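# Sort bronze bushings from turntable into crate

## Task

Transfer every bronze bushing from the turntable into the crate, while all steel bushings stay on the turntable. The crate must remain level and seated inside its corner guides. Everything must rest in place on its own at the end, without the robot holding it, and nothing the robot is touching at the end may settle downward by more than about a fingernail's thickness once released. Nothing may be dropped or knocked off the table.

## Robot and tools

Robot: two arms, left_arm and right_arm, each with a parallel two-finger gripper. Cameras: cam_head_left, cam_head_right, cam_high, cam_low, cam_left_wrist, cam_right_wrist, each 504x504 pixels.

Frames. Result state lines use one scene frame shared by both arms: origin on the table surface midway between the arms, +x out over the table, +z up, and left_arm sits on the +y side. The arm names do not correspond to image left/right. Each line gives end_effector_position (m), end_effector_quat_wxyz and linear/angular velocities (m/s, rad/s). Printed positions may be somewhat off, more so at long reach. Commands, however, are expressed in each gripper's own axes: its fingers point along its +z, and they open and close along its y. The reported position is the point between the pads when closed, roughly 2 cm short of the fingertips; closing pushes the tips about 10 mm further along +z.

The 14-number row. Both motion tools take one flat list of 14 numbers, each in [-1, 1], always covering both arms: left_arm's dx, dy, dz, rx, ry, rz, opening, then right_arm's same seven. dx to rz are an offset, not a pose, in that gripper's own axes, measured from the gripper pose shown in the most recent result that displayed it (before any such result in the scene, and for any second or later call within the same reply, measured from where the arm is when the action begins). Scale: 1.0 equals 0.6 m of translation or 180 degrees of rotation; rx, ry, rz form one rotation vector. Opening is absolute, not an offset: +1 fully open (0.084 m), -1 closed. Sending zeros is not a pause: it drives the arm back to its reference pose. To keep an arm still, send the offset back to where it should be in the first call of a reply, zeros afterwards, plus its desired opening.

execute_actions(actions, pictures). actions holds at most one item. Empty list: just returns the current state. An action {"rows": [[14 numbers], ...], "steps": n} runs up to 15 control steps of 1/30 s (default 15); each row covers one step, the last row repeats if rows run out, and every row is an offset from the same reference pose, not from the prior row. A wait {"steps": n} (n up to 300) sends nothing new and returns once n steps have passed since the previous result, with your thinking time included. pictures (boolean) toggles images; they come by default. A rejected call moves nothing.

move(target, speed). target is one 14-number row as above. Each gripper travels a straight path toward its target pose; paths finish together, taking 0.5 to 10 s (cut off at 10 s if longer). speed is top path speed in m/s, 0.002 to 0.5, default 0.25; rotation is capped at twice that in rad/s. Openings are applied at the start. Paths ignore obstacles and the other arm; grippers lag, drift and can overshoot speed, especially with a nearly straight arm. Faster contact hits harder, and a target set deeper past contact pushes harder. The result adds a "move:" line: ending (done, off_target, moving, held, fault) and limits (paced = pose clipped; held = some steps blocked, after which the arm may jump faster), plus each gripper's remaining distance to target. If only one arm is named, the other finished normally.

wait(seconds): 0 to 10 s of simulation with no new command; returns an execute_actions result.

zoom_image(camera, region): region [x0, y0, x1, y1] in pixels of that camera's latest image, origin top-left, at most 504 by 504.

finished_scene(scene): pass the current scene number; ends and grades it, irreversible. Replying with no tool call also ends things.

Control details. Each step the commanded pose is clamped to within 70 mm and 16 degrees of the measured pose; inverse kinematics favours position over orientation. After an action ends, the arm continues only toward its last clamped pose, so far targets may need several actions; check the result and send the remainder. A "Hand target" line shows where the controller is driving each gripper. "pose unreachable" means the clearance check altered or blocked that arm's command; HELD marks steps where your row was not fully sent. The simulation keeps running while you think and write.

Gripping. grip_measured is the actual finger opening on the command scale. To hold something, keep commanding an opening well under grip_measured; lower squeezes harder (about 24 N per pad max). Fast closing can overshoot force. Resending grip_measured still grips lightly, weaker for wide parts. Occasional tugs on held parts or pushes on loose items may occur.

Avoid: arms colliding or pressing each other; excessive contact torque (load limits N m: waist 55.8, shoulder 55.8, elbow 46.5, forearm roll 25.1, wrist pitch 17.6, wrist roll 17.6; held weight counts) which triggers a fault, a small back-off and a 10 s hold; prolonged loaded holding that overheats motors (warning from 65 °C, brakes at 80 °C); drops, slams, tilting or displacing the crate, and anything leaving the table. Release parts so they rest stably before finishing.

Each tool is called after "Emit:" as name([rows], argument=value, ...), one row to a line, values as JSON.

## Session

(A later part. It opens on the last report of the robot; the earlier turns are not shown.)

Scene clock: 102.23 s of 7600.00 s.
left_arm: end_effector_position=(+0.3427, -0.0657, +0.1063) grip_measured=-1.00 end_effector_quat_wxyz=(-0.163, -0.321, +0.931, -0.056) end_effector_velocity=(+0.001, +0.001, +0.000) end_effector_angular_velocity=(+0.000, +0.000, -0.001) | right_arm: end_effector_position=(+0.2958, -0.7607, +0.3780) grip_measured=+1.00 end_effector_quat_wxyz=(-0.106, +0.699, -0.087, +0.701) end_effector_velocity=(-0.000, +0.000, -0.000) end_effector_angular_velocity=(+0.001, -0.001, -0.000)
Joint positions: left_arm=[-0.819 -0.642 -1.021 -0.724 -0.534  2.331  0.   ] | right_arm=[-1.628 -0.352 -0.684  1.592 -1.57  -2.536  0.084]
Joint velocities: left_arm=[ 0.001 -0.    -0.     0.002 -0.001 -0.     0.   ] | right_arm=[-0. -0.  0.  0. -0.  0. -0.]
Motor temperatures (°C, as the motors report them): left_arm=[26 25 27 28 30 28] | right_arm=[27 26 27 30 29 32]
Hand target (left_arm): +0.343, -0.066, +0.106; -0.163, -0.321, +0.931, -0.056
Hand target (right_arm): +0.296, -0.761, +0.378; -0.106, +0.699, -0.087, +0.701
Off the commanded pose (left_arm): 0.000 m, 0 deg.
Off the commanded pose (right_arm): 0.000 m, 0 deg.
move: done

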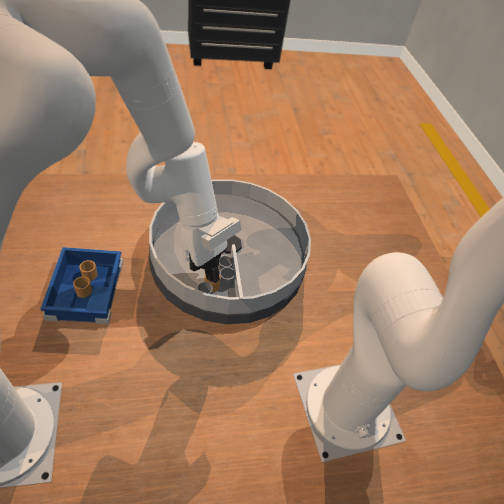

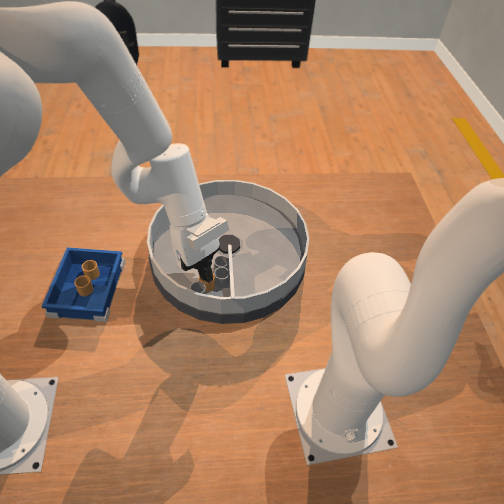

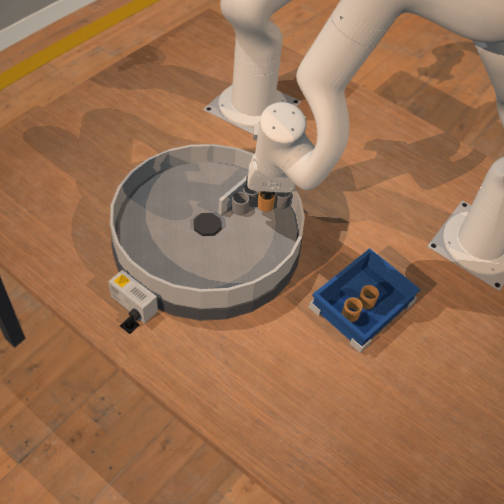

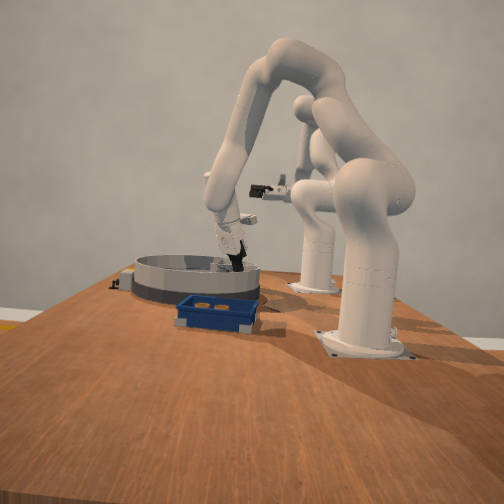

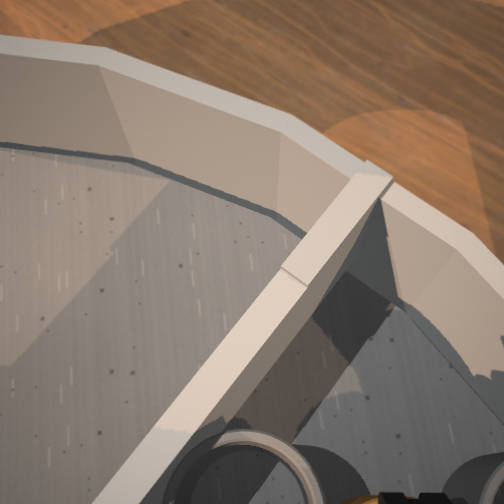

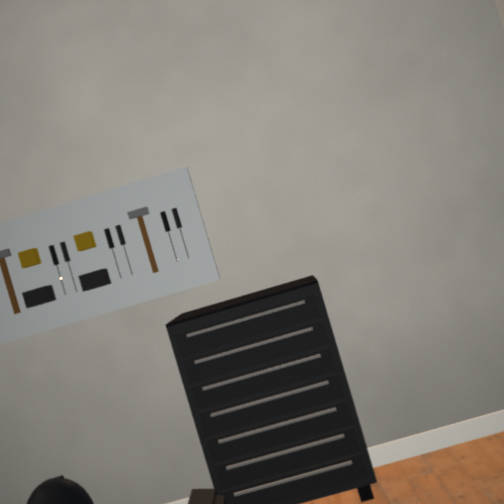

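Emit:
move(target=[-0.157,0.005,-0.057,0,0,0,-1,0,0,0,0,0,0,1], speed=0.06)

Emit:
move(target=[0.0065,0,-0.0175,0,-0.111,0,-1,0,0,0,0,0,0,1])

Emit:
move(target=[0.065,0.006,0,0,0,0,0.35,0,0,0,0,0,0,1])

Emit:
move(target=[0.027,-0.002,0.055,0,0,0,0.35,0,0,0,0,0,0,1])

Emit:
execute_actions([
  {"rows":[[0,0,0,0,0,0,0.2,0,0,0,0,0,0,1],[0,0,0,0,0,0,0.1,0,0,0,0,0,0,1],[0,0,0,0,0,0,0,0,0,0,0,0,0,1],[0,0,0,0,0,0,-0.1,0,0,0,0,0,0,1],[0,0,0,0,0,0,-0.2,0,0,0,0,0,0,1],[0,0,0,0,0,0,-0.3,0,0,0,0,0,0,1],[0,0,0,0,0,0,-0.5,0,0,0,0,0,0,1]],"steps":15},
], pictures=false)

Emit:
move(target=[0,0,-0.12,0,0,0,-0.5,0,0,0,0,0,0,1], speed=0.2)

Scene clock: 106.33 s of 7600.00 s.
left_arm: end_effector_position=(+0.4192, -0.0017, +0.1065) grip_measured=-1.00 end_effector_quat_wxyz=(-0.163, -0.321, +0.931, -0.056) end_effector_velocity=(+0.001, +0.001, -0.000) end_effector_angular_velocity=(-0.000, -0.000, -0.001) | right_arm: end_effector_position=(+0.2958, -0.7607, +0.3780) grip_measured=+1.00 end_effector_quat_wxyz=(-0.106, +0.699, -0.087, +0.701) end_effector_velocity=(+0.000, -0.000, +0.000) end_effector_angular_velocity=(-0.001, +0.001, +0.000)
Joint positions: left_arm=[-0.636 -0.67  -1.072 -0.62  -0.596  2.408  0.   ] | right_arm=[-1.628 -0.352 -0.684  1.592 -1.57  -2.536  0.084]
Joint velocities: left_arm=[ 0.003 -0.001 -0.001  0.001 -0.001  0.002  0.   ] | right_arm=[ 0.     0.001 -0.    -0.     0.001  0.     0.   ]
Motor temperatures (°C, as the motors report them): left_arm=[26 25 27 28 30 28] | right_arm=[27 26 27 30 29 32]
Hand target (left_arm): +0.419, -0.002, +0.107; -0.163, -0.321, +0.931, -0.056
Hand target (right_arm): +0.296, -0.761, +0.378; -0.106, +0.699, -0.087, +0.701
Off the commanded pose (left_arm): 0.001 m, 0 deg.
Off the commanded pose (right_arm): 0.000 m, 0 deg.
move: done

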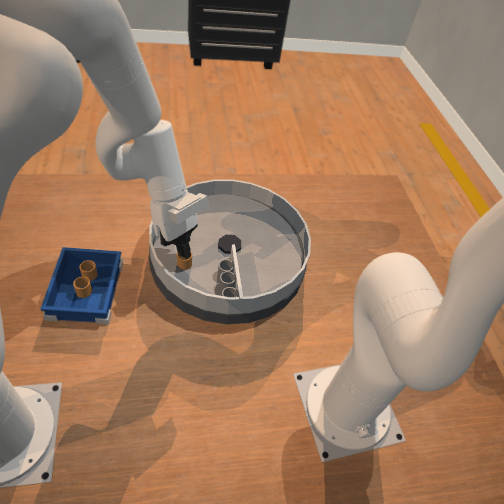

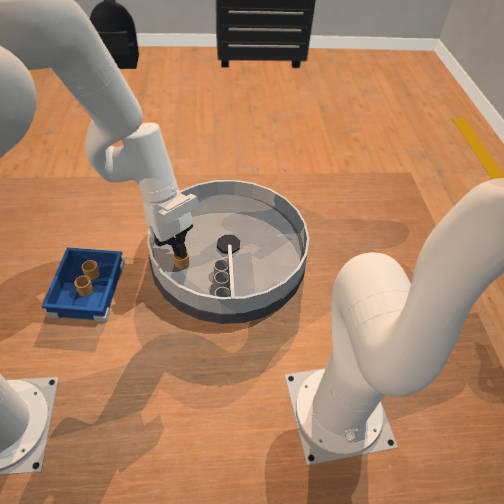

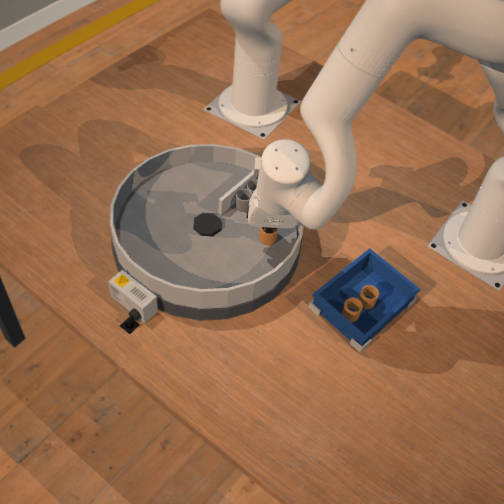

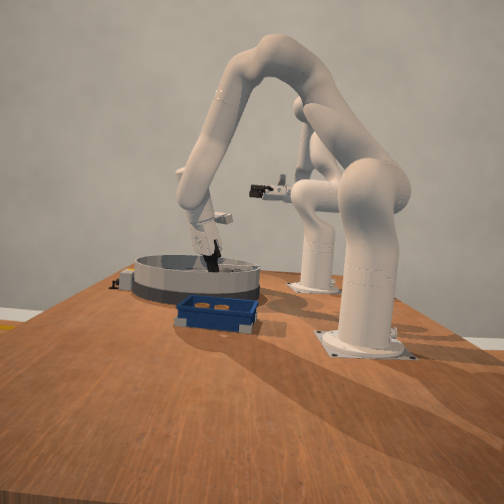

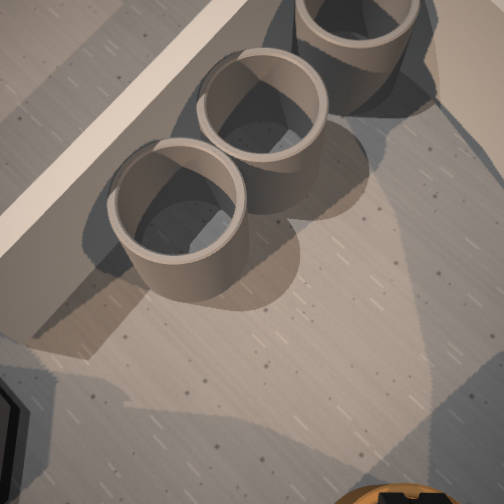

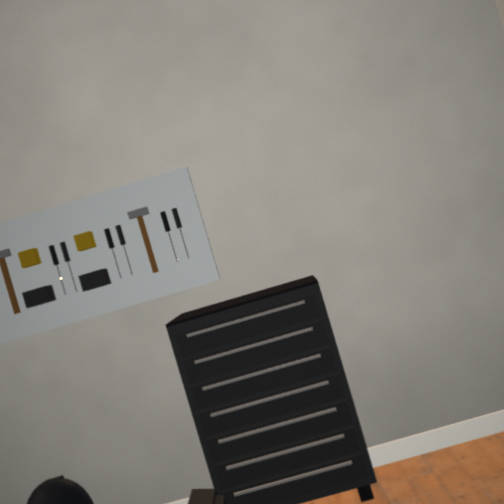

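Scene clock: 107.57 s of 7600.00 s.
left_arm: end_effector_position=(+0.4193, -0.0017, +0.1177) grip_measured=-1.00 end_effector_quat_wxyz=(+0.000, -0.326, +0.945, +0.001) end_effector_velocity=(-0.000, +0.000, +0.000) end_effector_angular_velocity=(+0.009, -0.006, +0.001) | right_arm: end_effector_position=(+0.2958, -0.7607, +0.3780) grip_measured=+1.00 end_effector_quat_wxyz=(-0.106, +0.699, -0.087, +0.701) end_effector_velocity=(+0.000, -0.000, +0.000) end_effector_angular_velocity=(-0.001, +0.000, +0.000)
Joint positions: left_arm=[-0.787 -0.59  -1.016  0.002 -0.427  1.705  0.   ] | right_arm=[-1.628 -0.352 -0.684  1.592 -1.57  -2.536  0.084]
Joint velocities: left_arm=[-0.005 -0.    -0.001  0.025 -0.003 -0.028  0.   ] | right_arm=[ 0.     0.    -0.001 -0.     0.    -0.    -0.   ]
Motor temperatures (°C, as the motors report them): left_arm=[26 25 27 28 30 28] | right_arm=[27 26 27 30 29 32]
Hand target (left_arm): +0.419, -0.002, +0.118; +0.001, -0.326, +0.945, +0.001
Hand target (right_arm): +0.296, -0.761, +0.378; -0.106, +0.699, -0.087, +0.701
Off the commanded pose (left_arm): 0.000 m, 0 deg.
Off the commanded pose (right_arm): 0.000 m, 0 deg.
move: done

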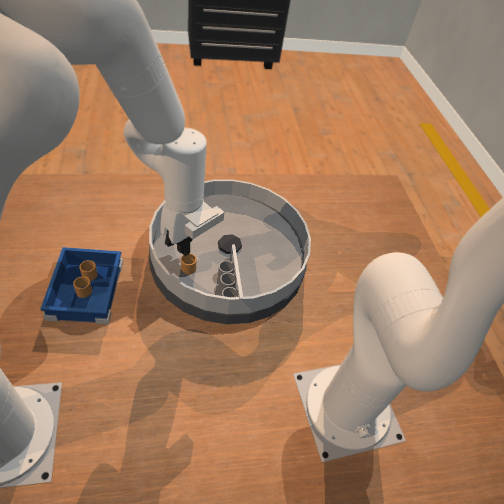

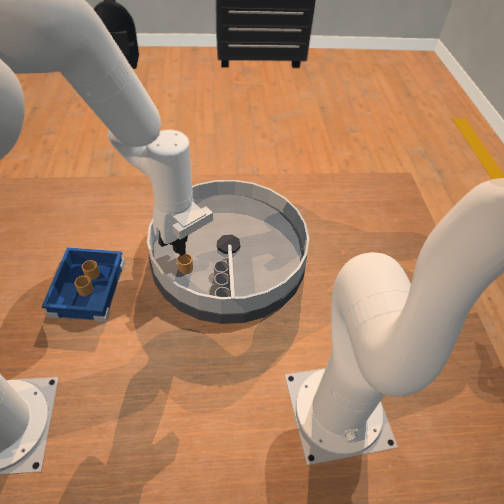

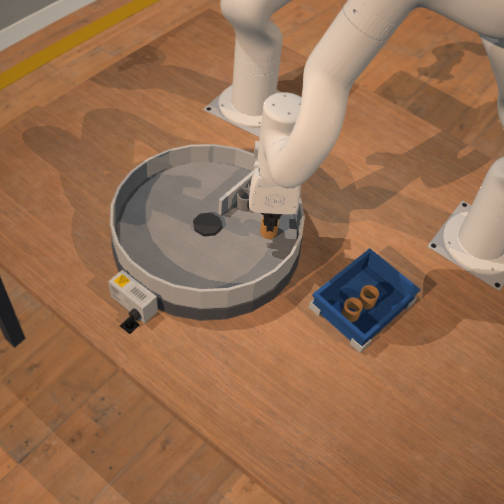

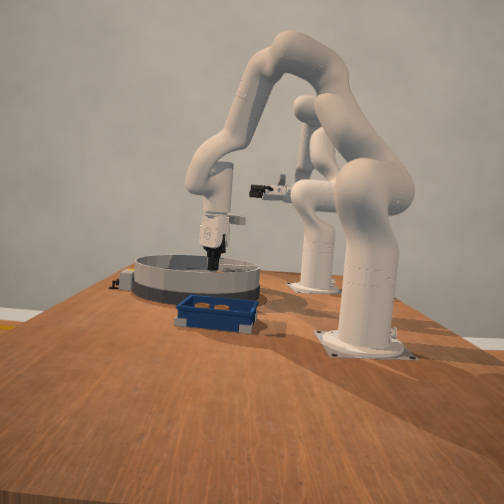

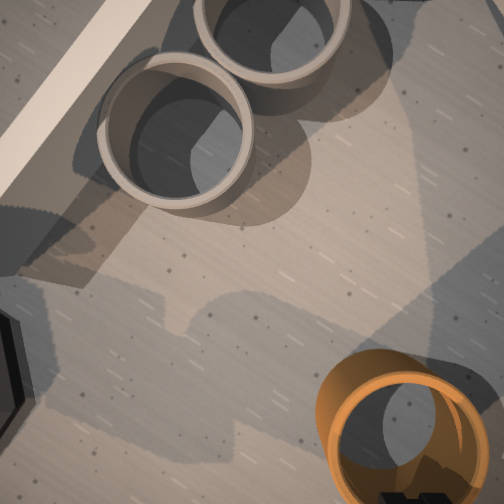

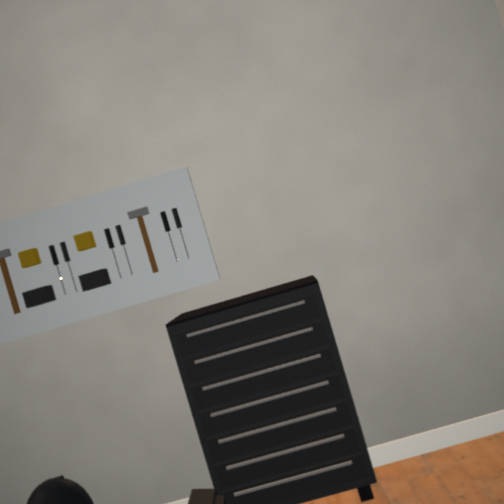

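Scene clock: 108.37 s of 7600.00 s.
left_arm: end_effector_position=(+0.3867, -0.0228, +0.1176) grip_measured=+0.34 end_effector_quat_wxyz=(+0.000, -0.326, +0.945, +0.001) end_effector_velocity=(-0.001, -0.001, +0.000) end_effector_angular_velocity=(-0.000, -0.001, -0.002) | right_arm: end_effector_position=(+0.2958, -0.7607, +0.3780) grip_measured=+1.00 end_effector_quat_wxyz=(-0.106, +0.699, -0.087, +0.701) end_effector_velocity=(+0.000, -0.000, +0.001) end_effector_angular_velocity=(-0.002, -0.000, +0.001)
Joint positions: left_arm=[-0.86  -0.576 -0.993  0.002 -0.418  1.632  0.059] | right_arm=[-1.628 -0.352 -0.684  1.592 -1.57  -2.536  0.084]
Joint velocities: left_arm=[-0.004  0.001  0.001  0.001  0.001 -0.003 -0.   ] | right_arm=[ 0.     0.001 -0.001 -0.    -0.    -0.    -0.   ]
Motor temperatures (°C, as the motors report them): left_arm=[26 25 27 28 30 28] | right_arm=[27 26 27 30 29 32]
Hand target (left_arm): +0.386, -0.023, +0.118; +0.000, -0.326, +0.945, +0.001
Hand target (right_arm): +0.296, -0.761, +0.378; -0.106, +0.699, -0.087, +0.701
Off the commanded pose (left_arm): 0.000 m, 0 deg.
Off the commanded pose (right_arm): 0.000 m, 0 deg.
move: done

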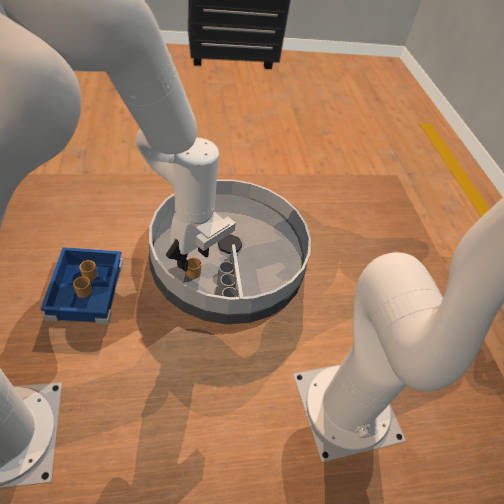

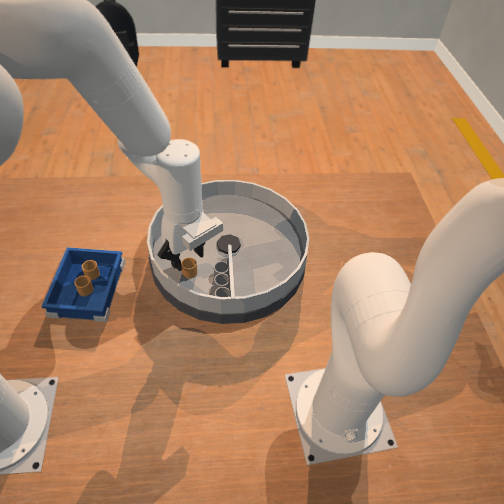

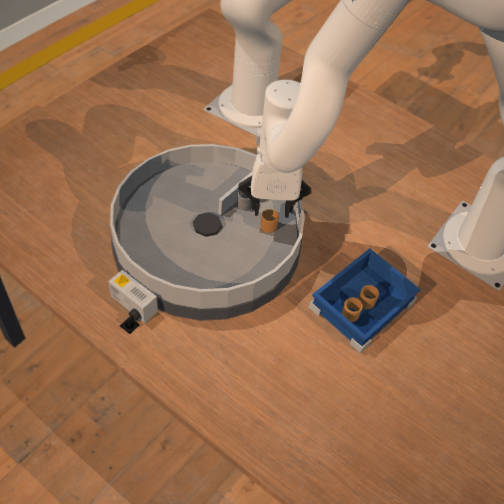

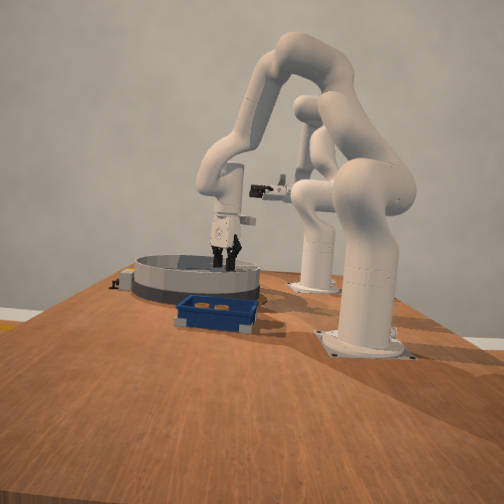

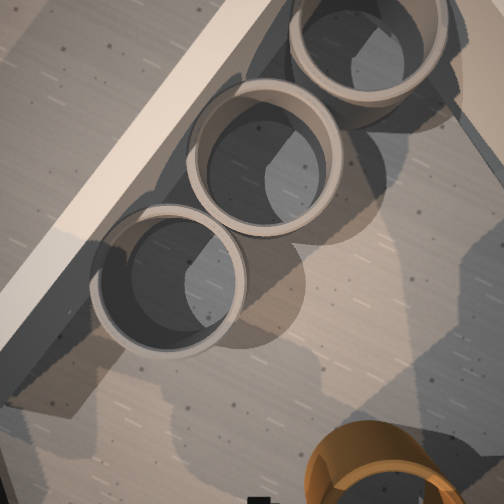

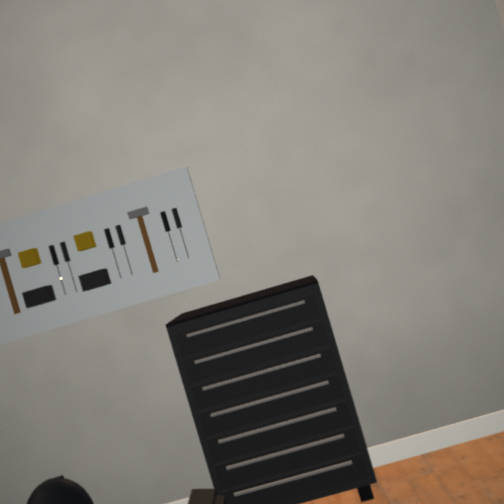

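Scene clock: 109.13 s of 7600.00 s.
left_arm: end_effector_position=(+0.3749, -0.0337, +0.0850) grip_measured=+0.34 end_effector_quat_wxyz=(+0.000, -0.326, +0.945, +0.000) end_effector_velocity=(-0.001, -0.001, -0.002) end_effector_angular_velocity=(+0.000, +0.000, -0.000) | right_arm: end_effector_position=(+0.2958, -0.7607, +0.3780) grip_measured=+1.00 end_effector_quat_wxyz=(-0.106, +0.699, -0.087, +0.701) end_effector_velocity=(-0.000, +0.000, -0.000) end_effector_angular_velocity=(-0.000, +0.001, -0.000)
Joint positions: left_arm=[-0.891 -0.642 -0.998  0.003 -0.357  1.601  0.059] | right_arm=[-1.628 -0.352 -0.684  1.592 -1.57  -2.536  0.084]
Joint velocities: left_arm=[-0.002 -0.004 -0.001 -0.     0.003 -0.002  0.   ] | right_arm=[-0.     0.001  0.    -0.     0.001 -0.     0.   ]
Motor temperatures (°C, as the motors report them): left_arm=[26 25 27 28 30 28] | right_arm=[27 26 27 30 29 32]
Hand target (left_arm): +0.375, -0.034, +0.085; +0.000, -0.326, +0.945, +0.001
Hand target (right_arm): +0.296, -0.761, +0.378; -0.106, +0.699, -0.087, +0.701
Off the commanded pose (left_arm): 0.000 m, 0 deg.
Off the commanded pose (right_arm): 0.000 m, 0 deg.
move: done

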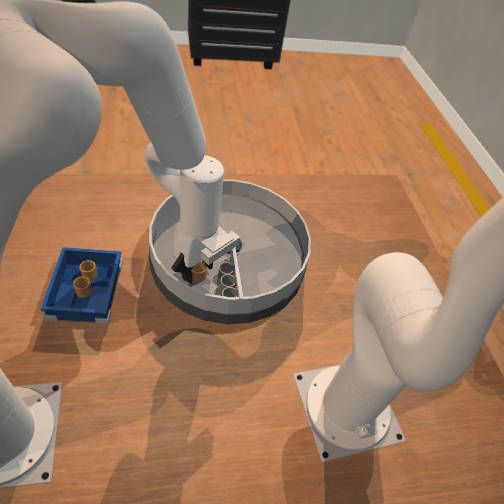

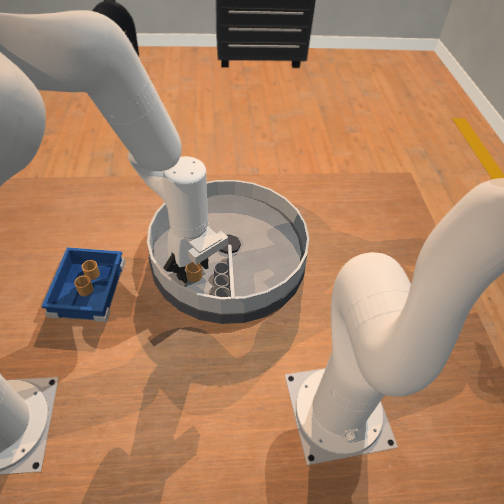

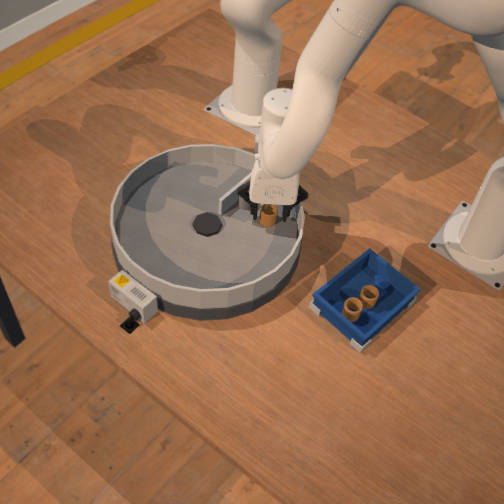

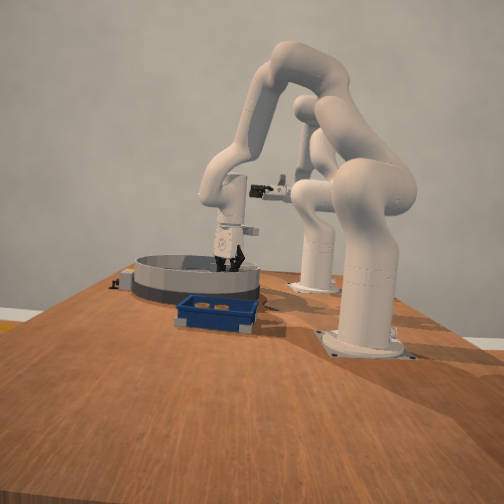

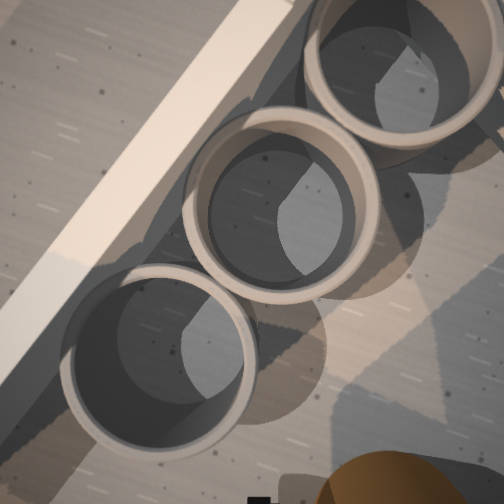

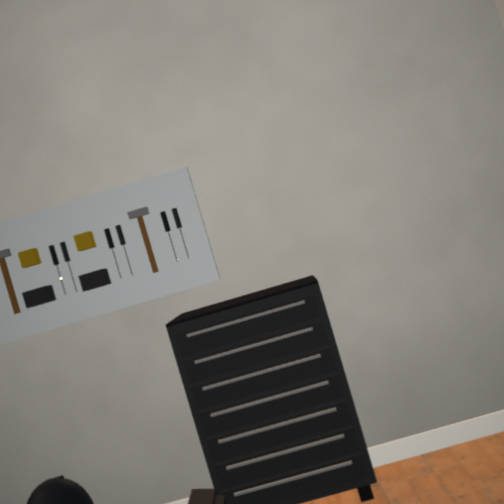

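Scene clock: 109.63 s of 7600.00 s.
left_arm: end_effector_position=(+0.3749, -0.0337, +0.0851) grip_measured=-0.15 end_effector_quat_wxyz=(+0.000, -0.326, +0.945, +0.000) end_effector_velocity=(+0.000, +0.000, +0.000) end_effector_angular_velocity=(-0.000, +0.000, +0.001) | right_arm: end_effector_position=(+0.2958, -0.7607, +0.3780) grip_measured=+1.00 end_effector_quat_wxyz=(-0.106, +0.699, -0.087, +0.701) end_effector_velocity=(+0.000, -0.000, +0.000) end_effector_angular_velocity=(-0.001, -0.001, +0.000)
Joint positions: left_arm=[-0.891 -0.642 -0.998  0.003 -0.357  1.601  0.038] | right_arm=[-1.628 -0.352 -0.684  1.592 -1.57  -2.536  0.084]
Joint velocities: left_arm=[ 0.  0.  0. -0. -0. -0.  0.] | right_arm=[ 0.    -0.    -0.001  0.    -0.001 -0.     0.   ]
Motor temperatures (°C, as the motors report them): left_arm=[26 25 27 28 30 28] | right_arm=[27 26 27 30 29 32]
Hand target (left_arm): +0.375, -0.034, +0.085; +0.000, -0.326, +0.945, +0.000
Hand target (right_arm): +0.296, -0.761, +0.378; -0.106, +0.699, -0.087, +0.701
Off the commanded pose (left_arm): 0.000 m, 0 deg.
Off the commanded pose (right_arm): 0.000 m, 0 deg.
Steps of this call (steps 1 to 15: all 15 steps of this action). Readings (end_effector_position):
1: left_arm (+0.3749, -0.0337, +0.0849) | right_arm (+0.2958, -0.7607, +0.3780)
2: left_arm (+0.3749, -0.0337, +0.0850) | right_arm (+0.2958, -0.7607, +0.3780)
4: left_arm (+0.3749, -0.0337, +0.0850) | right_arm (+0.2958, -0.7607, +0.3780)
8: left_arm (+0.3749, -0.0337, +0.0851) | right_arm (+0.2958, -0.7607, +0.3780)
15: the state above

Scene clock: 110.73 s of 7600.00 s.
left_arm: end_effector_position=(+0.3748, -0.0337, +0.1565) grip_measured=-0.15 end_effector_quat_wxyz=(+0.000, -0.326, +0.945, +0.001) end_effector_velocity=(+0.000, -0.001, +0.003) end_effector_angular_velocity=(-0.002, -0.001, +0.001) | right_arm: end_effector_position=(+0.2958, -0.7607, +0.3780) grip_measured=+1.00 end_effector_quat_wxyz=(-0.106, +0.699, -0.087, +0.701) end_effector_velocity=(+0.000, -0.000, +0.000) end_effector_angular_velocity=(-0.001, +0.001, -0.000)
Joint positions: left_arm=[-0.891 -0.505 -0.999  0.002 -0.494  1.601  0.038] | right_arm=[-1.628 -0.352 -0.684  1.592 -1.57  -2.536  0.084]
Joint velocities: left_arm=[-0.     0.004 -0.001 -0.001 -0.003 -0.    -0.   ] | right_arm=[ 0.     0.    -0.    -0.     0.001 -0.     0.   ]
Motor temperatures (°C, as the motors report them): left_arm=[26 25 27 28 30 28] | right_arm=[27 26 27 30 29 32]
Hand target (left_arm): +0.375, -0.034, +0.157; +0.000, -0.326, +0.945, +0.000
Hand target (right_arm): +0.296, -0.761, +0.378; -0.106, +0.699, -0.087, +0.701
Off the commanded pose (left_arm): 0.001 m, 0 deg.
Off the commanded pose (right_arm): 0.000 m, 0 deg.
move: done

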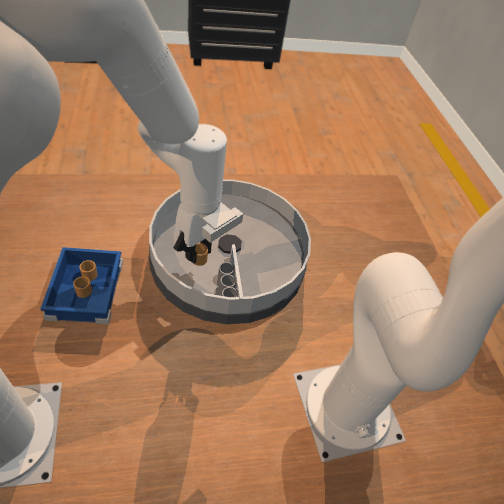

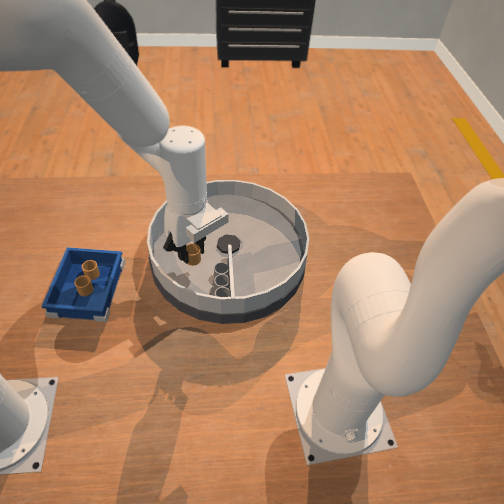

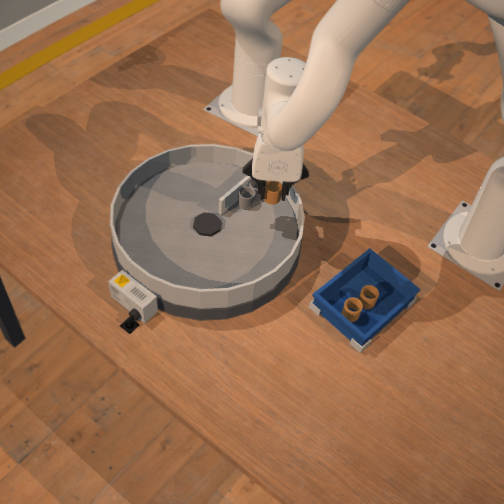

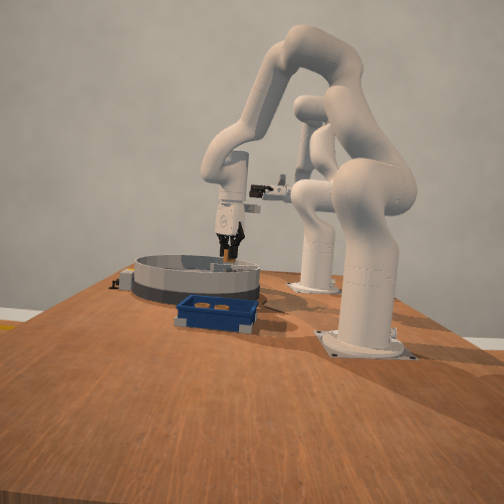

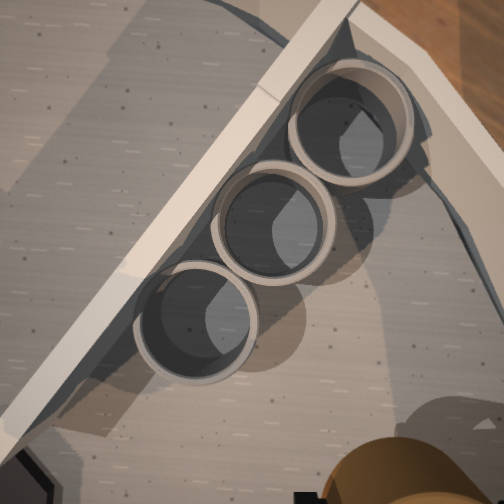

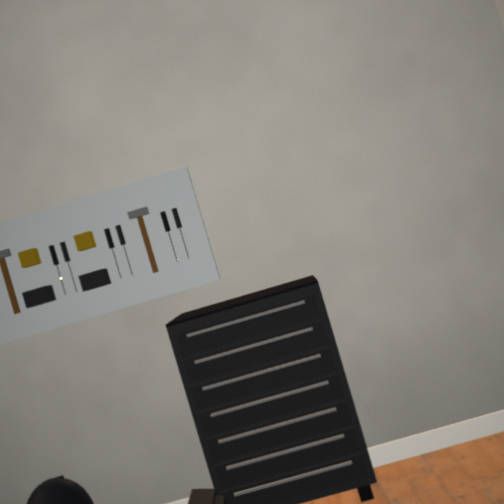

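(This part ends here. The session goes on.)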